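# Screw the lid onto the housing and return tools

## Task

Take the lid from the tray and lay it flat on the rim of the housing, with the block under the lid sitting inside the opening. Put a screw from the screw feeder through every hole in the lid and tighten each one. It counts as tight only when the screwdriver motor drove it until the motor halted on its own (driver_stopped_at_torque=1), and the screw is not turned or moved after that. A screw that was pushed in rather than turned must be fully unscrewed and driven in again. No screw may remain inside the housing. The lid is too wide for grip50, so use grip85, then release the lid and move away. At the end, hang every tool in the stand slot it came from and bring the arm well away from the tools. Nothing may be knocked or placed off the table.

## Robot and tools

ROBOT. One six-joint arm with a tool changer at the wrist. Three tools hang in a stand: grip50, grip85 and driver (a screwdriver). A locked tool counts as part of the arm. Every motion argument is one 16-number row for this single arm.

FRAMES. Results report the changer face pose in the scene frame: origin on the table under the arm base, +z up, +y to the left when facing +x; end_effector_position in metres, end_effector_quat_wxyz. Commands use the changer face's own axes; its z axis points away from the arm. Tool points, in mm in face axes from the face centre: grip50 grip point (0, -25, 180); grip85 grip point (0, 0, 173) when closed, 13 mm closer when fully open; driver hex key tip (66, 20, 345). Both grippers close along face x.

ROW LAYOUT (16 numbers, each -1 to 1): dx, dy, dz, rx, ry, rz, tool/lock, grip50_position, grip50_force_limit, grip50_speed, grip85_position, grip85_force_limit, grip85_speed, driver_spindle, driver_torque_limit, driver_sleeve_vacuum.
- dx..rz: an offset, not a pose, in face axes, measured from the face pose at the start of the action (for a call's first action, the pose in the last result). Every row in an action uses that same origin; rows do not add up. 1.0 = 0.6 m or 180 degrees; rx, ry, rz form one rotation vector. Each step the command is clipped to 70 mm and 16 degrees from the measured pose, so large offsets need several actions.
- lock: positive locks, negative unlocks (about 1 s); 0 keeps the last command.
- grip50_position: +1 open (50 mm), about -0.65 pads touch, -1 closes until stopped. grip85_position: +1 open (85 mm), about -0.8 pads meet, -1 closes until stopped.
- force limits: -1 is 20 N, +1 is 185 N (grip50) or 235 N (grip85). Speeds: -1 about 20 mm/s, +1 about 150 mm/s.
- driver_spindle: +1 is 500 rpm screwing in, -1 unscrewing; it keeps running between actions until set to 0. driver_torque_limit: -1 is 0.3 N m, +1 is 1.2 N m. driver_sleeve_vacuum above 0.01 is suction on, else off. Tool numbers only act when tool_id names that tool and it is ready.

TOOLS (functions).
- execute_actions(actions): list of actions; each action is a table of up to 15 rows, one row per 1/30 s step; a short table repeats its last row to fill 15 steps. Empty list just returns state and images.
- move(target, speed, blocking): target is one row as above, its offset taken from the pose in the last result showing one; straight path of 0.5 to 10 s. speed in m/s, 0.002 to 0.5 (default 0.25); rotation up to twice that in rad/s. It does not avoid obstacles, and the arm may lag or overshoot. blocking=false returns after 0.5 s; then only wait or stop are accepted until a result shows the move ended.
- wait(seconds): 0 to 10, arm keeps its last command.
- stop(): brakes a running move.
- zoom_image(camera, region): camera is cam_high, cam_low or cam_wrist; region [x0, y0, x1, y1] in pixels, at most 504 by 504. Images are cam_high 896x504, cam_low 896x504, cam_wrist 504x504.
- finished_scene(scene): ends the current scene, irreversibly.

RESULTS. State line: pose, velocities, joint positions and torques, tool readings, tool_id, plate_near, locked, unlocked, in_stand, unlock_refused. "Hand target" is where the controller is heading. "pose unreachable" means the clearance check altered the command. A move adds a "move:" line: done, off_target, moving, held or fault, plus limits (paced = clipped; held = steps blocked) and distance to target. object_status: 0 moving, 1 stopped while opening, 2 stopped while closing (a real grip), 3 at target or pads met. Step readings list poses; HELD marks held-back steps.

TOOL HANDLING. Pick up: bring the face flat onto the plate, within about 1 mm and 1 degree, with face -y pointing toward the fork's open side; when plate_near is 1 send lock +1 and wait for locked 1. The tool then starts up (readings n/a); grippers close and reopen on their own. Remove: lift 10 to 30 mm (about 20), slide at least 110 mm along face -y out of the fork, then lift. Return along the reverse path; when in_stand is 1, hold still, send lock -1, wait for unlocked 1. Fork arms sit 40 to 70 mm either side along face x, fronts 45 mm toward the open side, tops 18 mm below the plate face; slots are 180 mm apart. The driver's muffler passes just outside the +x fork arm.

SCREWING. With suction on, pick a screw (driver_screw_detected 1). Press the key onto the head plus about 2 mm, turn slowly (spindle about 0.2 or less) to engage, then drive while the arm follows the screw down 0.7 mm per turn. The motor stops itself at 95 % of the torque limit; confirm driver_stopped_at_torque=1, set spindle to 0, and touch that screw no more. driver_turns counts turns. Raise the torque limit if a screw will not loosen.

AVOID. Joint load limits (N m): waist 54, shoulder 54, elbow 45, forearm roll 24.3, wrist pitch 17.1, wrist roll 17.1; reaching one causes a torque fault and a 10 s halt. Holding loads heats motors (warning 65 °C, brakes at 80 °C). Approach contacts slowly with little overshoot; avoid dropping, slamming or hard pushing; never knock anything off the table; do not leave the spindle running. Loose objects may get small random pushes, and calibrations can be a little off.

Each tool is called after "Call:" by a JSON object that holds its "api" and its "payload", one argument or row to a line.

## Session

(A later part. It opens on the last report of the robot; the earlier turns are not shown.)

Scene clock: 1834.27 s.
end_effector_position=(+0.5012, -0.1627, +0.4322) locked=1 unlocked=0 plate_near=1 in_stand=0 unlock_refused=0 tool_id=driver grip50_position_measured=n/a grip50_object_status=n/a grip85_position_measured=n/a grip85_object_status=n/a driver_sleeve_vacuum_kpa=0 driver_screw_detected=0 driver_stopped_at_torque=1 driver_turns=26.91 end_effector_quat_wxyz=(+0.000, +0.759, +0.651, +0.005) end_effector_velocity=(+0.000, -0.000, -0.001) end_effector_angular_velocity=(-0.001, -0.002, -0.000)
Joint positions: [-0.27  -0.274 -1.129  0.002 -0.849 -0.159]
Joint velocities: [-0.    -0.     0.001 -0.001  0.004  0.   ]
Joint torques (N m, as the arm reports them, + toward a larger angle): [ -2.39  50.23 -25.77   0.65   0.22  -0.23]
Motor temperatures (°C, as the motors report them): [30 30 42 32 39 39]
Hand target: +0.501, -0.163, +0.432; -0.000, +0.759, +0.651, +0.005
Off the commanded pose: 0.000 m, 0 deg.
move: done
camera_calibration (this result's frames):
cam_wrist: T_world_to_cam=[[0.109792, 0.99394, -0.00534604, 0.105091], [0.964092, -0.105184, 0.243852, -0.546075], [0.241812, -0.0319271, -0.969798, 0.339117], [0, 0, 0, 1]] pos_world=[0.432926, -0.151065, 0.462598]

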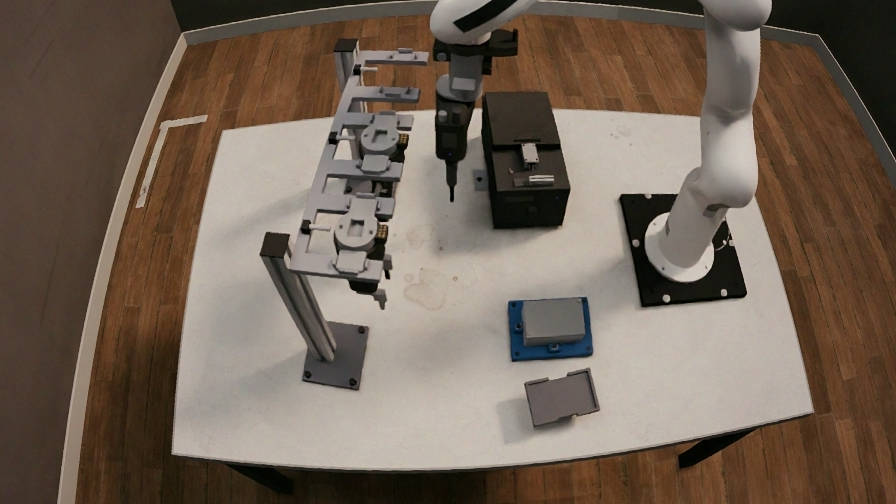

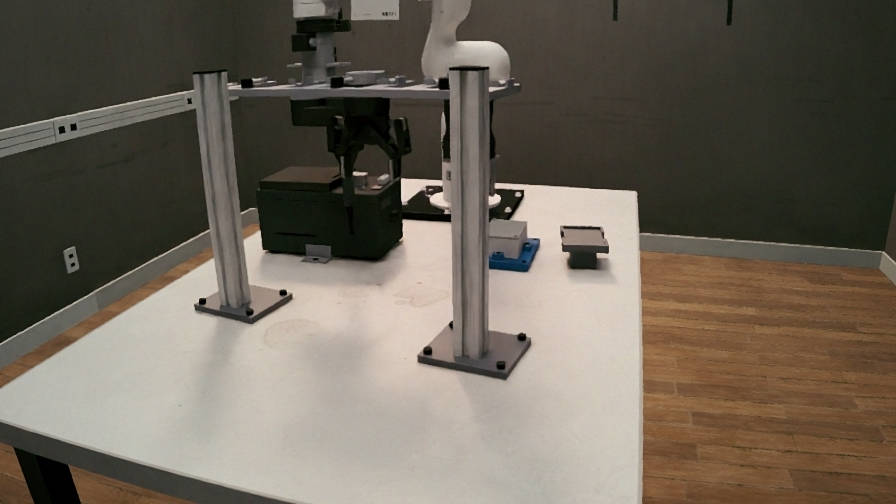

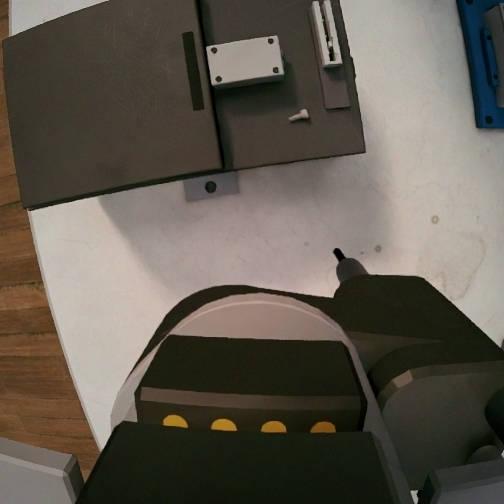

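Call:
{"api": "move", "payload": {
  "target": [-0.0005,0.2047,0,0,0,0,0,0,0,0,0,0,0,0,-1,-1],
  "speed": 0.03
}}

Scene clock: 1844.40 s.
end_effector_position=(+0.6224, -0.1818, +0.4328) locked=1 unlocked=0 plate_near=1 in_stand=0 unlock_refused=0 tool_id=driver grip50_position_measured=n/a grip50_object_status=n/a grip85_position_measured=n/a grip85_object_status=n/a driver_sleeve_vacuum_kpa=0 driver_screw_detected=0 driver_stopped_at_torque=1 driver_turns=26.91 end_effector_quat_wxyz=(+0.000, +0.759, +0.651, +0.005) end_effector_velocity=(+0.000, -0.000, -0.001) end_effector_angular_velocity=(+0.001, +0.003, -0.001)
Joint positions: [-0.241 -0.572 -1.54   0.002 -0.961 -0.129]
Joint velocities: [-0.    -0.003 -0.003  0.001 -0.003  0.001]
Joint torques (N m, as the arm reports them, + toward a larger angle): [ -0.96  68.44 -25.94   0.78   0.34  -0.32]
Motor temperatures (°C, as the motors report them): [30 31 42 32 39 39]
Hand target: +0.622, -0.182, +0.433; +0.000, +0.759, +0.651, +0.005
Off the commanded pose: 0.000 m, 0 deg.
move: done
camera_calibration (this result's frames):
cam_wrist: T_world_to_cam=[[0.109634, 0.993959, -0.00516751, 0.110835], [0.964133, -0.105077, 0.243734, -0.66506], [0.241718, -0.0317036, -0.969828, 0.309908], [0, 0, 0, 1]] pos_world=[0.554145, -0.170222, 0.463228]

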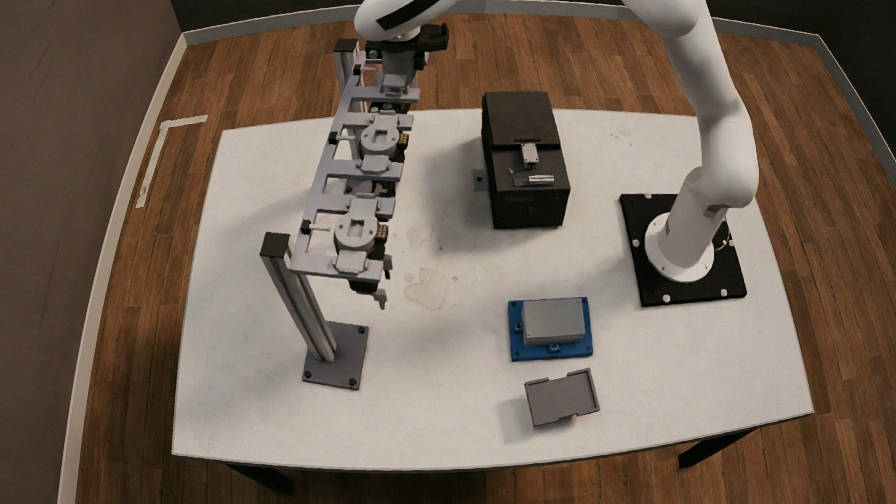

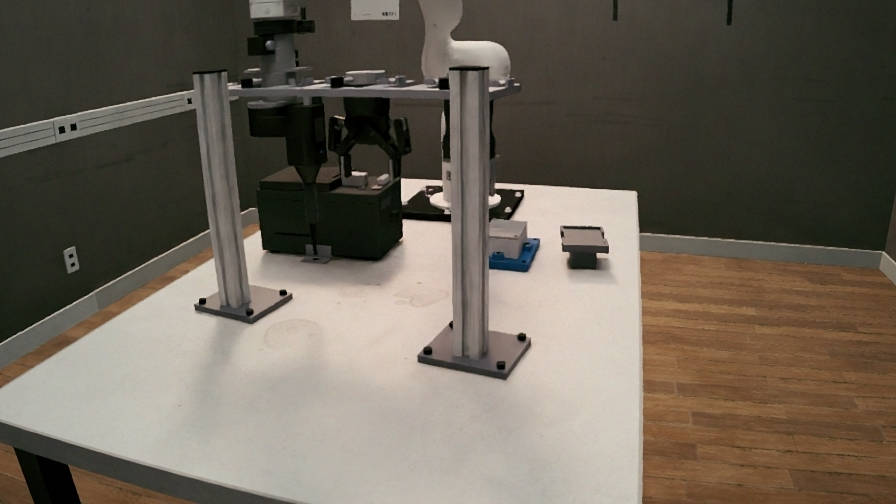

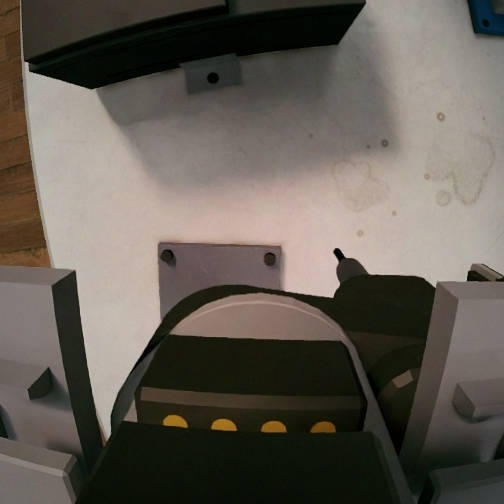

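Descend to z≈0.4121 (20.7 mm).

Call:
{"api": "move", "payload": {
  "target": [0,0.0003,0.0345,0,0,0,0,0,0,0,0,0,0,0,-1,-1],
  "speed": 0.01
}}

Scene clock: 1849.83 s.
end_effector_position=(+0.6229, -0.1820, +0.4125) locked=1 unlocked=0 plate_near=1 in_stand=1 unlock_refused=0 tool_id=driver grip50_position_measured=n/a grip50_object_status=n/a grip85_position_measured=n/a grip85_object_status=n/a driver_sleeve_vacuum_kpa=0 driver_screw_detected=0 driver_stopped_at_torque=1 driver_turns=26.91 end_effector_quat_wxyz=(+0.001, +0.759, +0.651, +0.005) end_effector_velocity=(-0.000, -0.000, +0.000) end_effector_angular_velocity=(+0.001, -0.000, -0.001)
Joint positions: [-0.241 -0.588 -1.517  0.002 -0.921 -0.129]
Joint velocities: [-0.     0.     0.     0.001  0.    -0.   ]
Joint torques (N m, as the arm reports them, + toward a larger angle): [  3.19  65.84 -22.61   1.93  -1.65  -1.03]
Motor temperatures (°C, as the motors report them): [30 31 42 32 39 39]
Hand target: +0.623, -0.182, +0.412; +0.000, +0.759, +0.651, +0.005
Off the commanded pose: 0.000 m, 0 deg.
move: done
camera_calibration (this result's frames):
cam_wrist: T_world_to_cam=[[0.110072, 0.993909, -0.00547636, 0.110641], [0.963839, -0.105393, 0.24476, -0.660852], [0.242692, -0.0322196, -0.969568, 0.289259], [0, 0, 0, 1]] pos_world=[0.554576, -0.170296, 0.442812]

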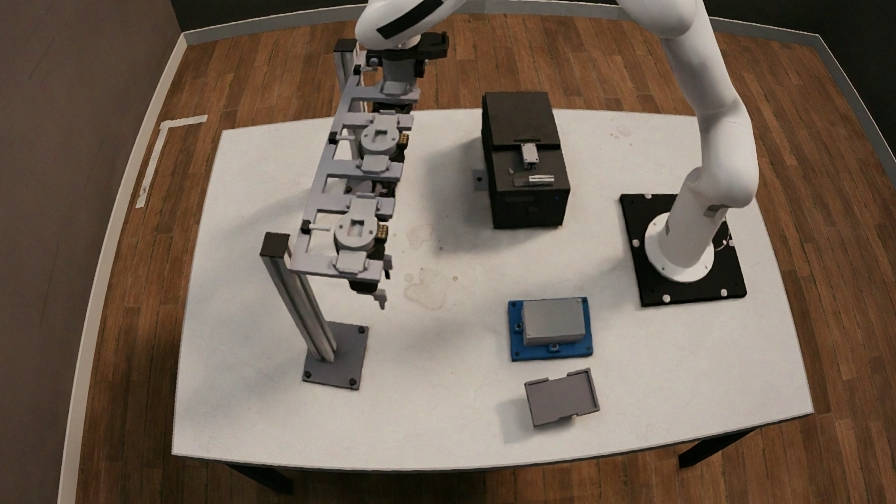

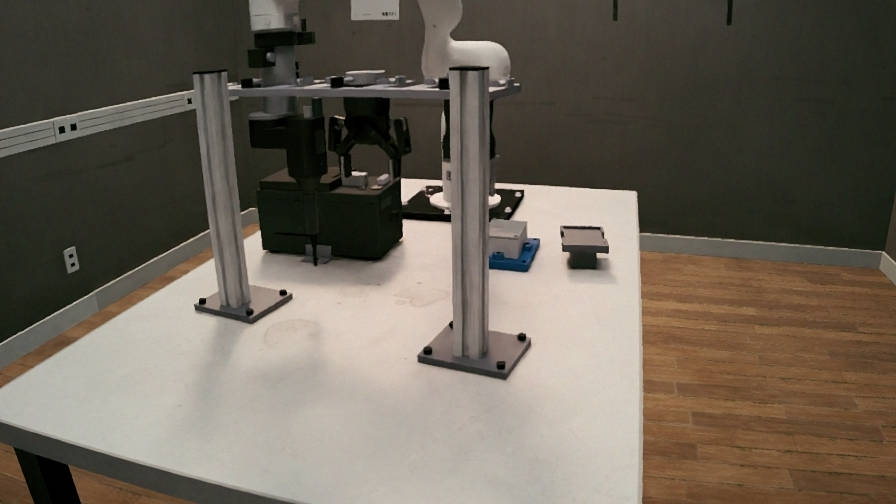

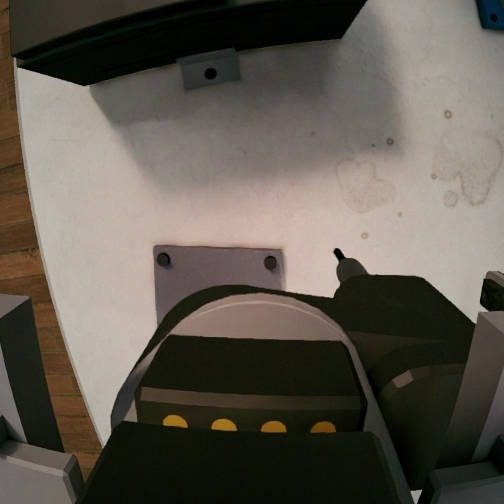

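Call:
{"api": "execute_actions", "payload": {
  "actions": [
    [[0,0,0,0,0,0,-1,0,0,0,0,0,0,0,-1,-1]],
    [[0,0,0,0,0,0,-1,0,0,0,0,0,0,0,-1,-1]],
    [[0,0,0,0,0,0,-1,0,0,0,0,0,0,0,-1,-1]]
  ]
}}

Scene clock: 1856.30 s.
end_effector_position=(+0.6226, -0.1817, +0.4119) locked=0 unlocked=1 plate_near=1 in_stand=1 unlock_refused=0 tool_id=none grip50_position_measured=n/a grip50_object_status=n/a grip85_position_measured=n/a grip85_object_status=n/a driver_sleeve_vacuum_kpa=n/a driver_screw_detected=n/a driver_stopped_at_torque=n/a driver_turns=n/a end_effector_quat_wxyz=(-0.000, +0.759, +0.651, +0.004) end_effector_velocity=(+0.000, +0.000, +0.000) end_effector_angular_velocity=(-0.000, -0.000, +0.000)
Joint positions: [-0.241 -0.588 -1.516  0.002 -0.922 -0.13 ]
Joint velocities: [ 0.     0.     0.    -0.     0.001  0.   ]
Joint torques (N m, as the arm reports them, + toward a larger angle): [  7.65  45.67 -14.32   1.62  -2.15  -0.54]
Motor temperatures (°C, as the motors report them): [30 31 42 32 40 39]
Hand target: +0.623, -0.182, +0.412; -0.000, +0.759, +0.651, +0.004
Off the commanded pose: 0.000 m, 0 deg.
Step readings (end_effector_position; steps 1 to 15: 1st action; 16 to 30: 2nd action; 31 to 45: 3rd action):
0: (+0.6227, -0.1818, +0.4121)
1: (+0.6225, -0.1817, +0.4116)
2: (+0.6226, -0.1817, +0.4117)
4: (+0.6226, -0.1818, +0.4117)
8: (+0.6226, -0.1817, +0.4117)
15: (+0.6226, -0.1817, +0.4119)
16: (+0.6226, -0.1817, +0.4119)
17: (+0.6226, -0.1817, +0.4119)
19: (+0.6226, -0.1817, +0.4119)
23: (+0.6226, -0.1817, +0.4119)
30: (+0.6226, -0.1817, +0.4119)
31: (+0.6226, -0.1817, +0.4119)
32: (+0.6226, -0.1817, +0.4119)
34: (+0.6226, -0.1817, +0.4119)
38: (+0.6226, -0.1817, +0.4119)
45: end_effector_position above
camera_calibration (this result's frames):
cam_wrist: T_world_to_cam=[[0.109574, 0.993966, -0.00494937, 0.110528], [0.96435, -0.1051, 0.242865, -0.659875], [0.240879, -0.0313847, -0.970047, 0.290255], [0, 0, 0, 1]] pos_world=[0.554323, -0.170104, 0.442369]

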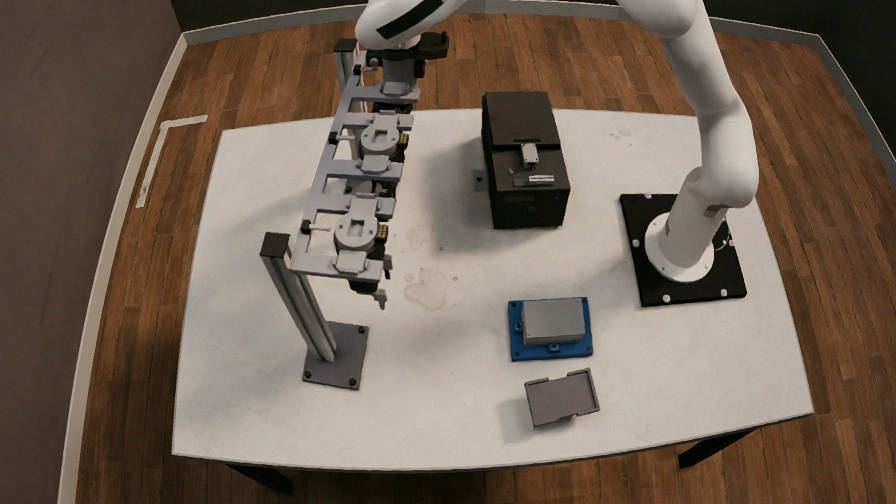

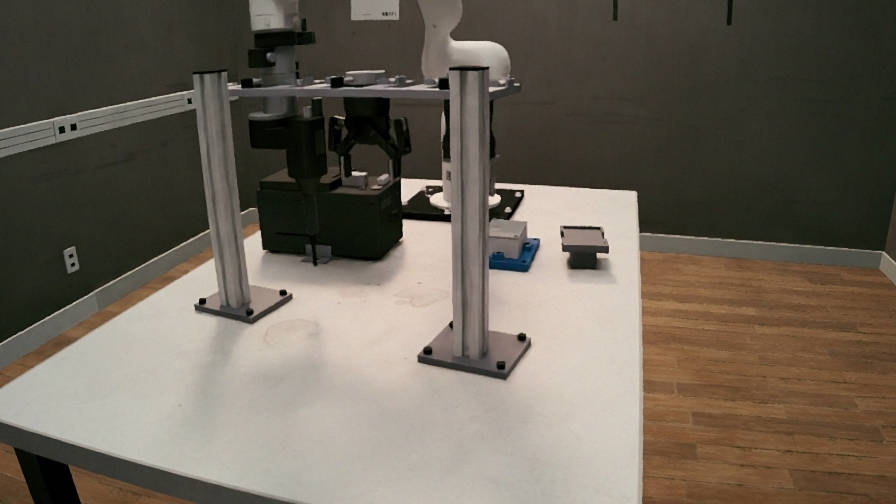

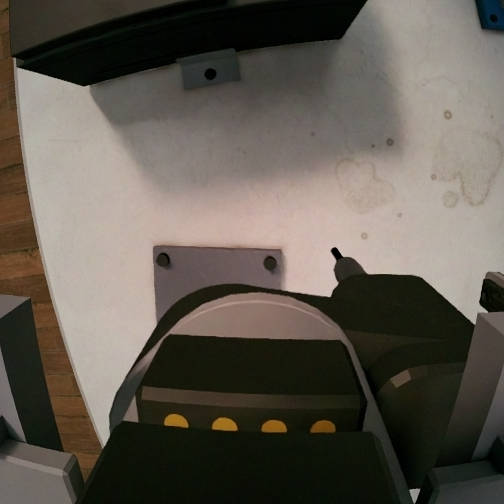

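Call:
{"api": "move", "payload": {
  "target": [0,0,-0.08,0,0,0,0,0,0,0,0,0,0,0,-1,-1],
  "speed": 0.03
}}

Call:
{"api": "move", "payload": {
  "target": [0.15,-0.4,-0.1,0,0,0,0,0,0,0,0,0,0,0,-1,-1],
  "speed": 0.2
}}

Scene clock: 1862.87 s.
end_effector_position=(+0.6223, -0.1819, +0.4598) locked=0 unlocked=1 plate_near=0 in_stand=0 unlock_refused=0 tool_id=none grip50_position_measured=n/a grip50_object_status=n/a grip85_position_measured=n/a grip85_object_status=n/a driver_sleeve_vacuum_kpa=n/a driver_screw_detected=n/a driver_stopped_at_torque=n/a driver_turns=n/a end_effector_quat_wxyz=(-0.000, +0.759, +0.651, +0.005) end_effector_velocity=(+0.000, -0.000, +0.000) end_effector_angular_velocity=(+0.001, +0.000, -0.000)
Joint positions: [-0.241 -0.555 -1.576  0.002 -1.016 -0.13 ]
Joint velocities: [-0.    -0.001 -0.002  0.    -0.002 -0.   ]
Joint torques (N m, as the arm reports them, + toward a larger angle): [ -1.66  47.3  -18.16   0.36  -0.1   -0.26]
Motor temperatures (°C, as the motors report them): [30 31 41 32 40 39]
Hand target: +0.622, -0.182, +0.460; -0.000, +0.759, +0.651, +0.005
Off the commanded pose: 0.000 m, 0 deg.
move: done
camera_calibration (this result's frames):
cam_wrist: T_world_to_cam=[[0.109442, 0.993981, -0.0048494, 0.111068], [0.964376, -0.104998, 0.242804, -0.67126], [0.240833, -0.0312497, -0.970063, 0.336829], [0, 0, 0, 1]] pos_world=[0.554072, -0.170355, 0.490269]

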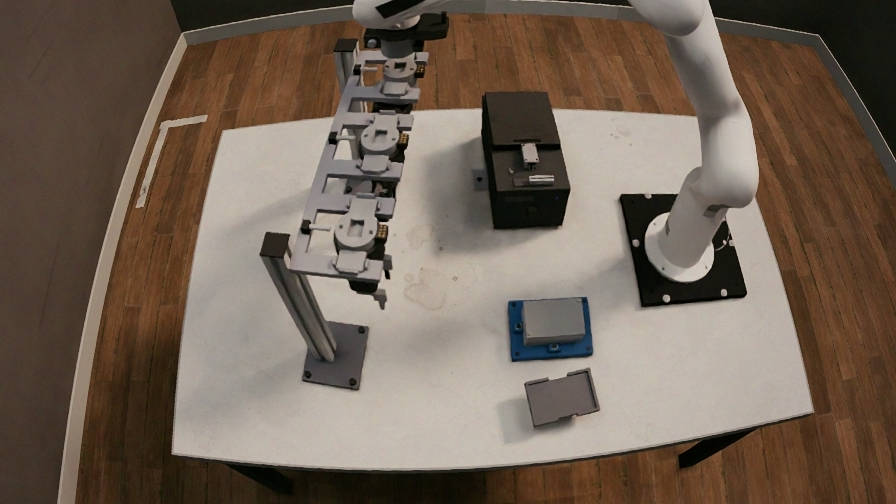

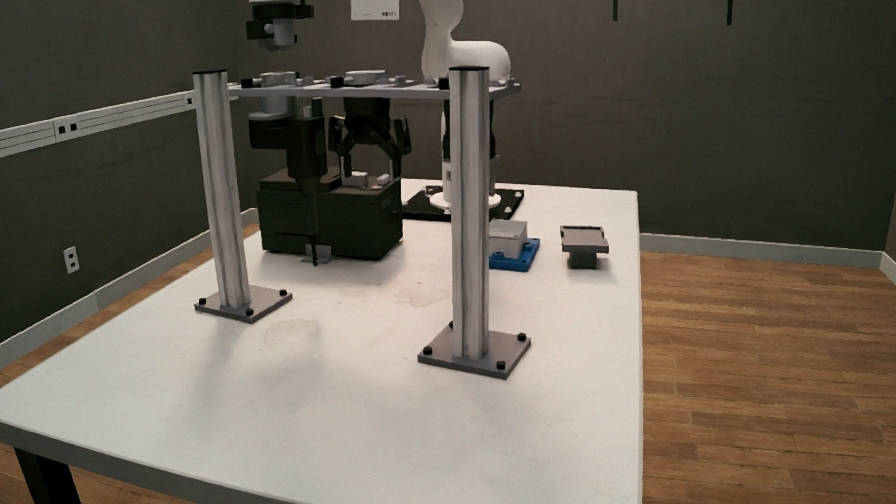

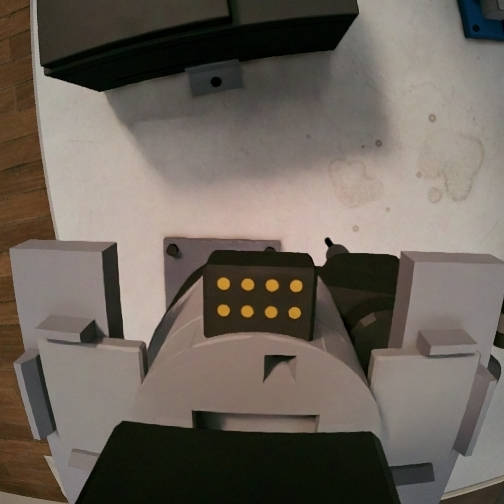

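Scene clock: 1864.67 s.
end_effector_position=(+0.3988, -0.0565, +0.5192) locked=0 unlocked=1 plate_near=0 in_stand=0 unlock_refused=0 tool_id=none grip50_position_measured=n/a grip50_object_status=n/a grip85_position_measured=n/a grip85_object_status=n/a driver_sleeve_vacuum_kpa=n/a driver_screw_detected=n/a driver_stopped_at_torque=n/a driver_turns=n/a end_effector_quat_wxyz=(-0.001, +0.759, +0.651, +0.004) end_effector_velocity=(-0.001, +0.001, +0.000) end_effector_angular_velocity=(+0.000, +0.001, +0.000)
Joint positions: [-0.094  0.103 -0.923  0.002 -1.021  0.018]
Joint velocities: [ 0.001  0.002  0.001 -0.    -0.001  0.001]
Joint torques (N m, as the arm reports them, + toward a larger angle): [ -0.43  14.38 -18.23  -0.05  -0.03  -0.28]
Motor temperatures (°C, as the motors report them): [30 31 41 32 40 39]
Hand target: +0.399, -0.056, +0.519; -0.001, +0.759, +0.651, +0.005
Off the commanded pose: 0.001 m, 0 deg.
move: done
camera_calibration (this result's frames):
cam_wrist: T_world_to_cam=[[0.10951, 0.993975, -0.00461406, 0.0110029], [0.964449, -0.105131, 0.242456, -0.456843], [0.24051, -0.0310012, -0.970152, 0.452396], [0, 0, 0, 1]] pos_world=[0.330591, -0.0449402, 0.549707]

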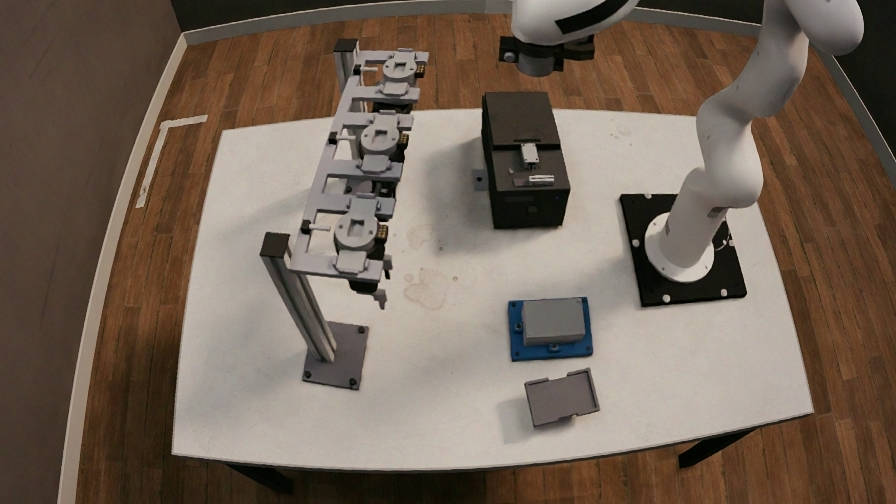

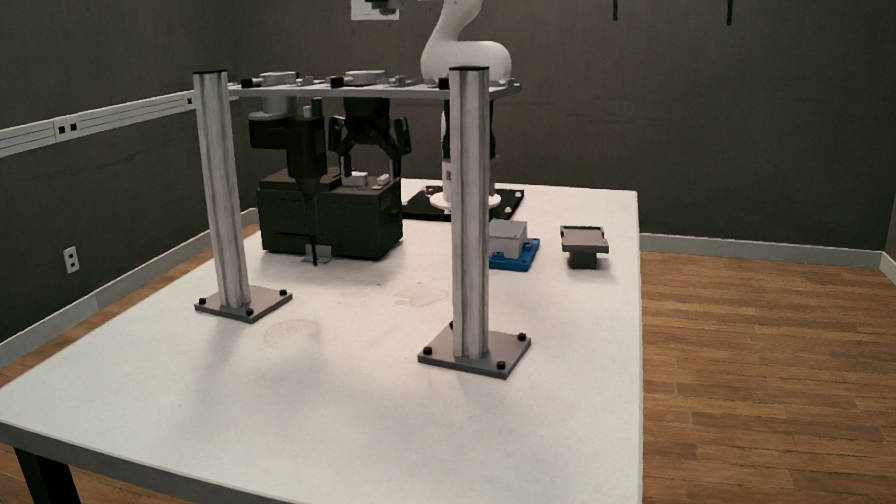

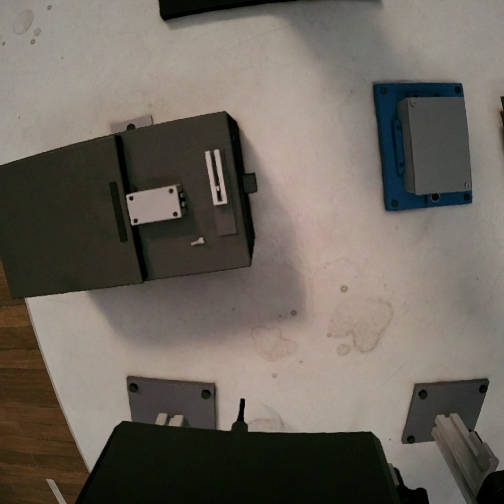

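Call:
{"api": "finished_scene", "payload": {
  "scene": 1
}}

The scene is finished: the task was done.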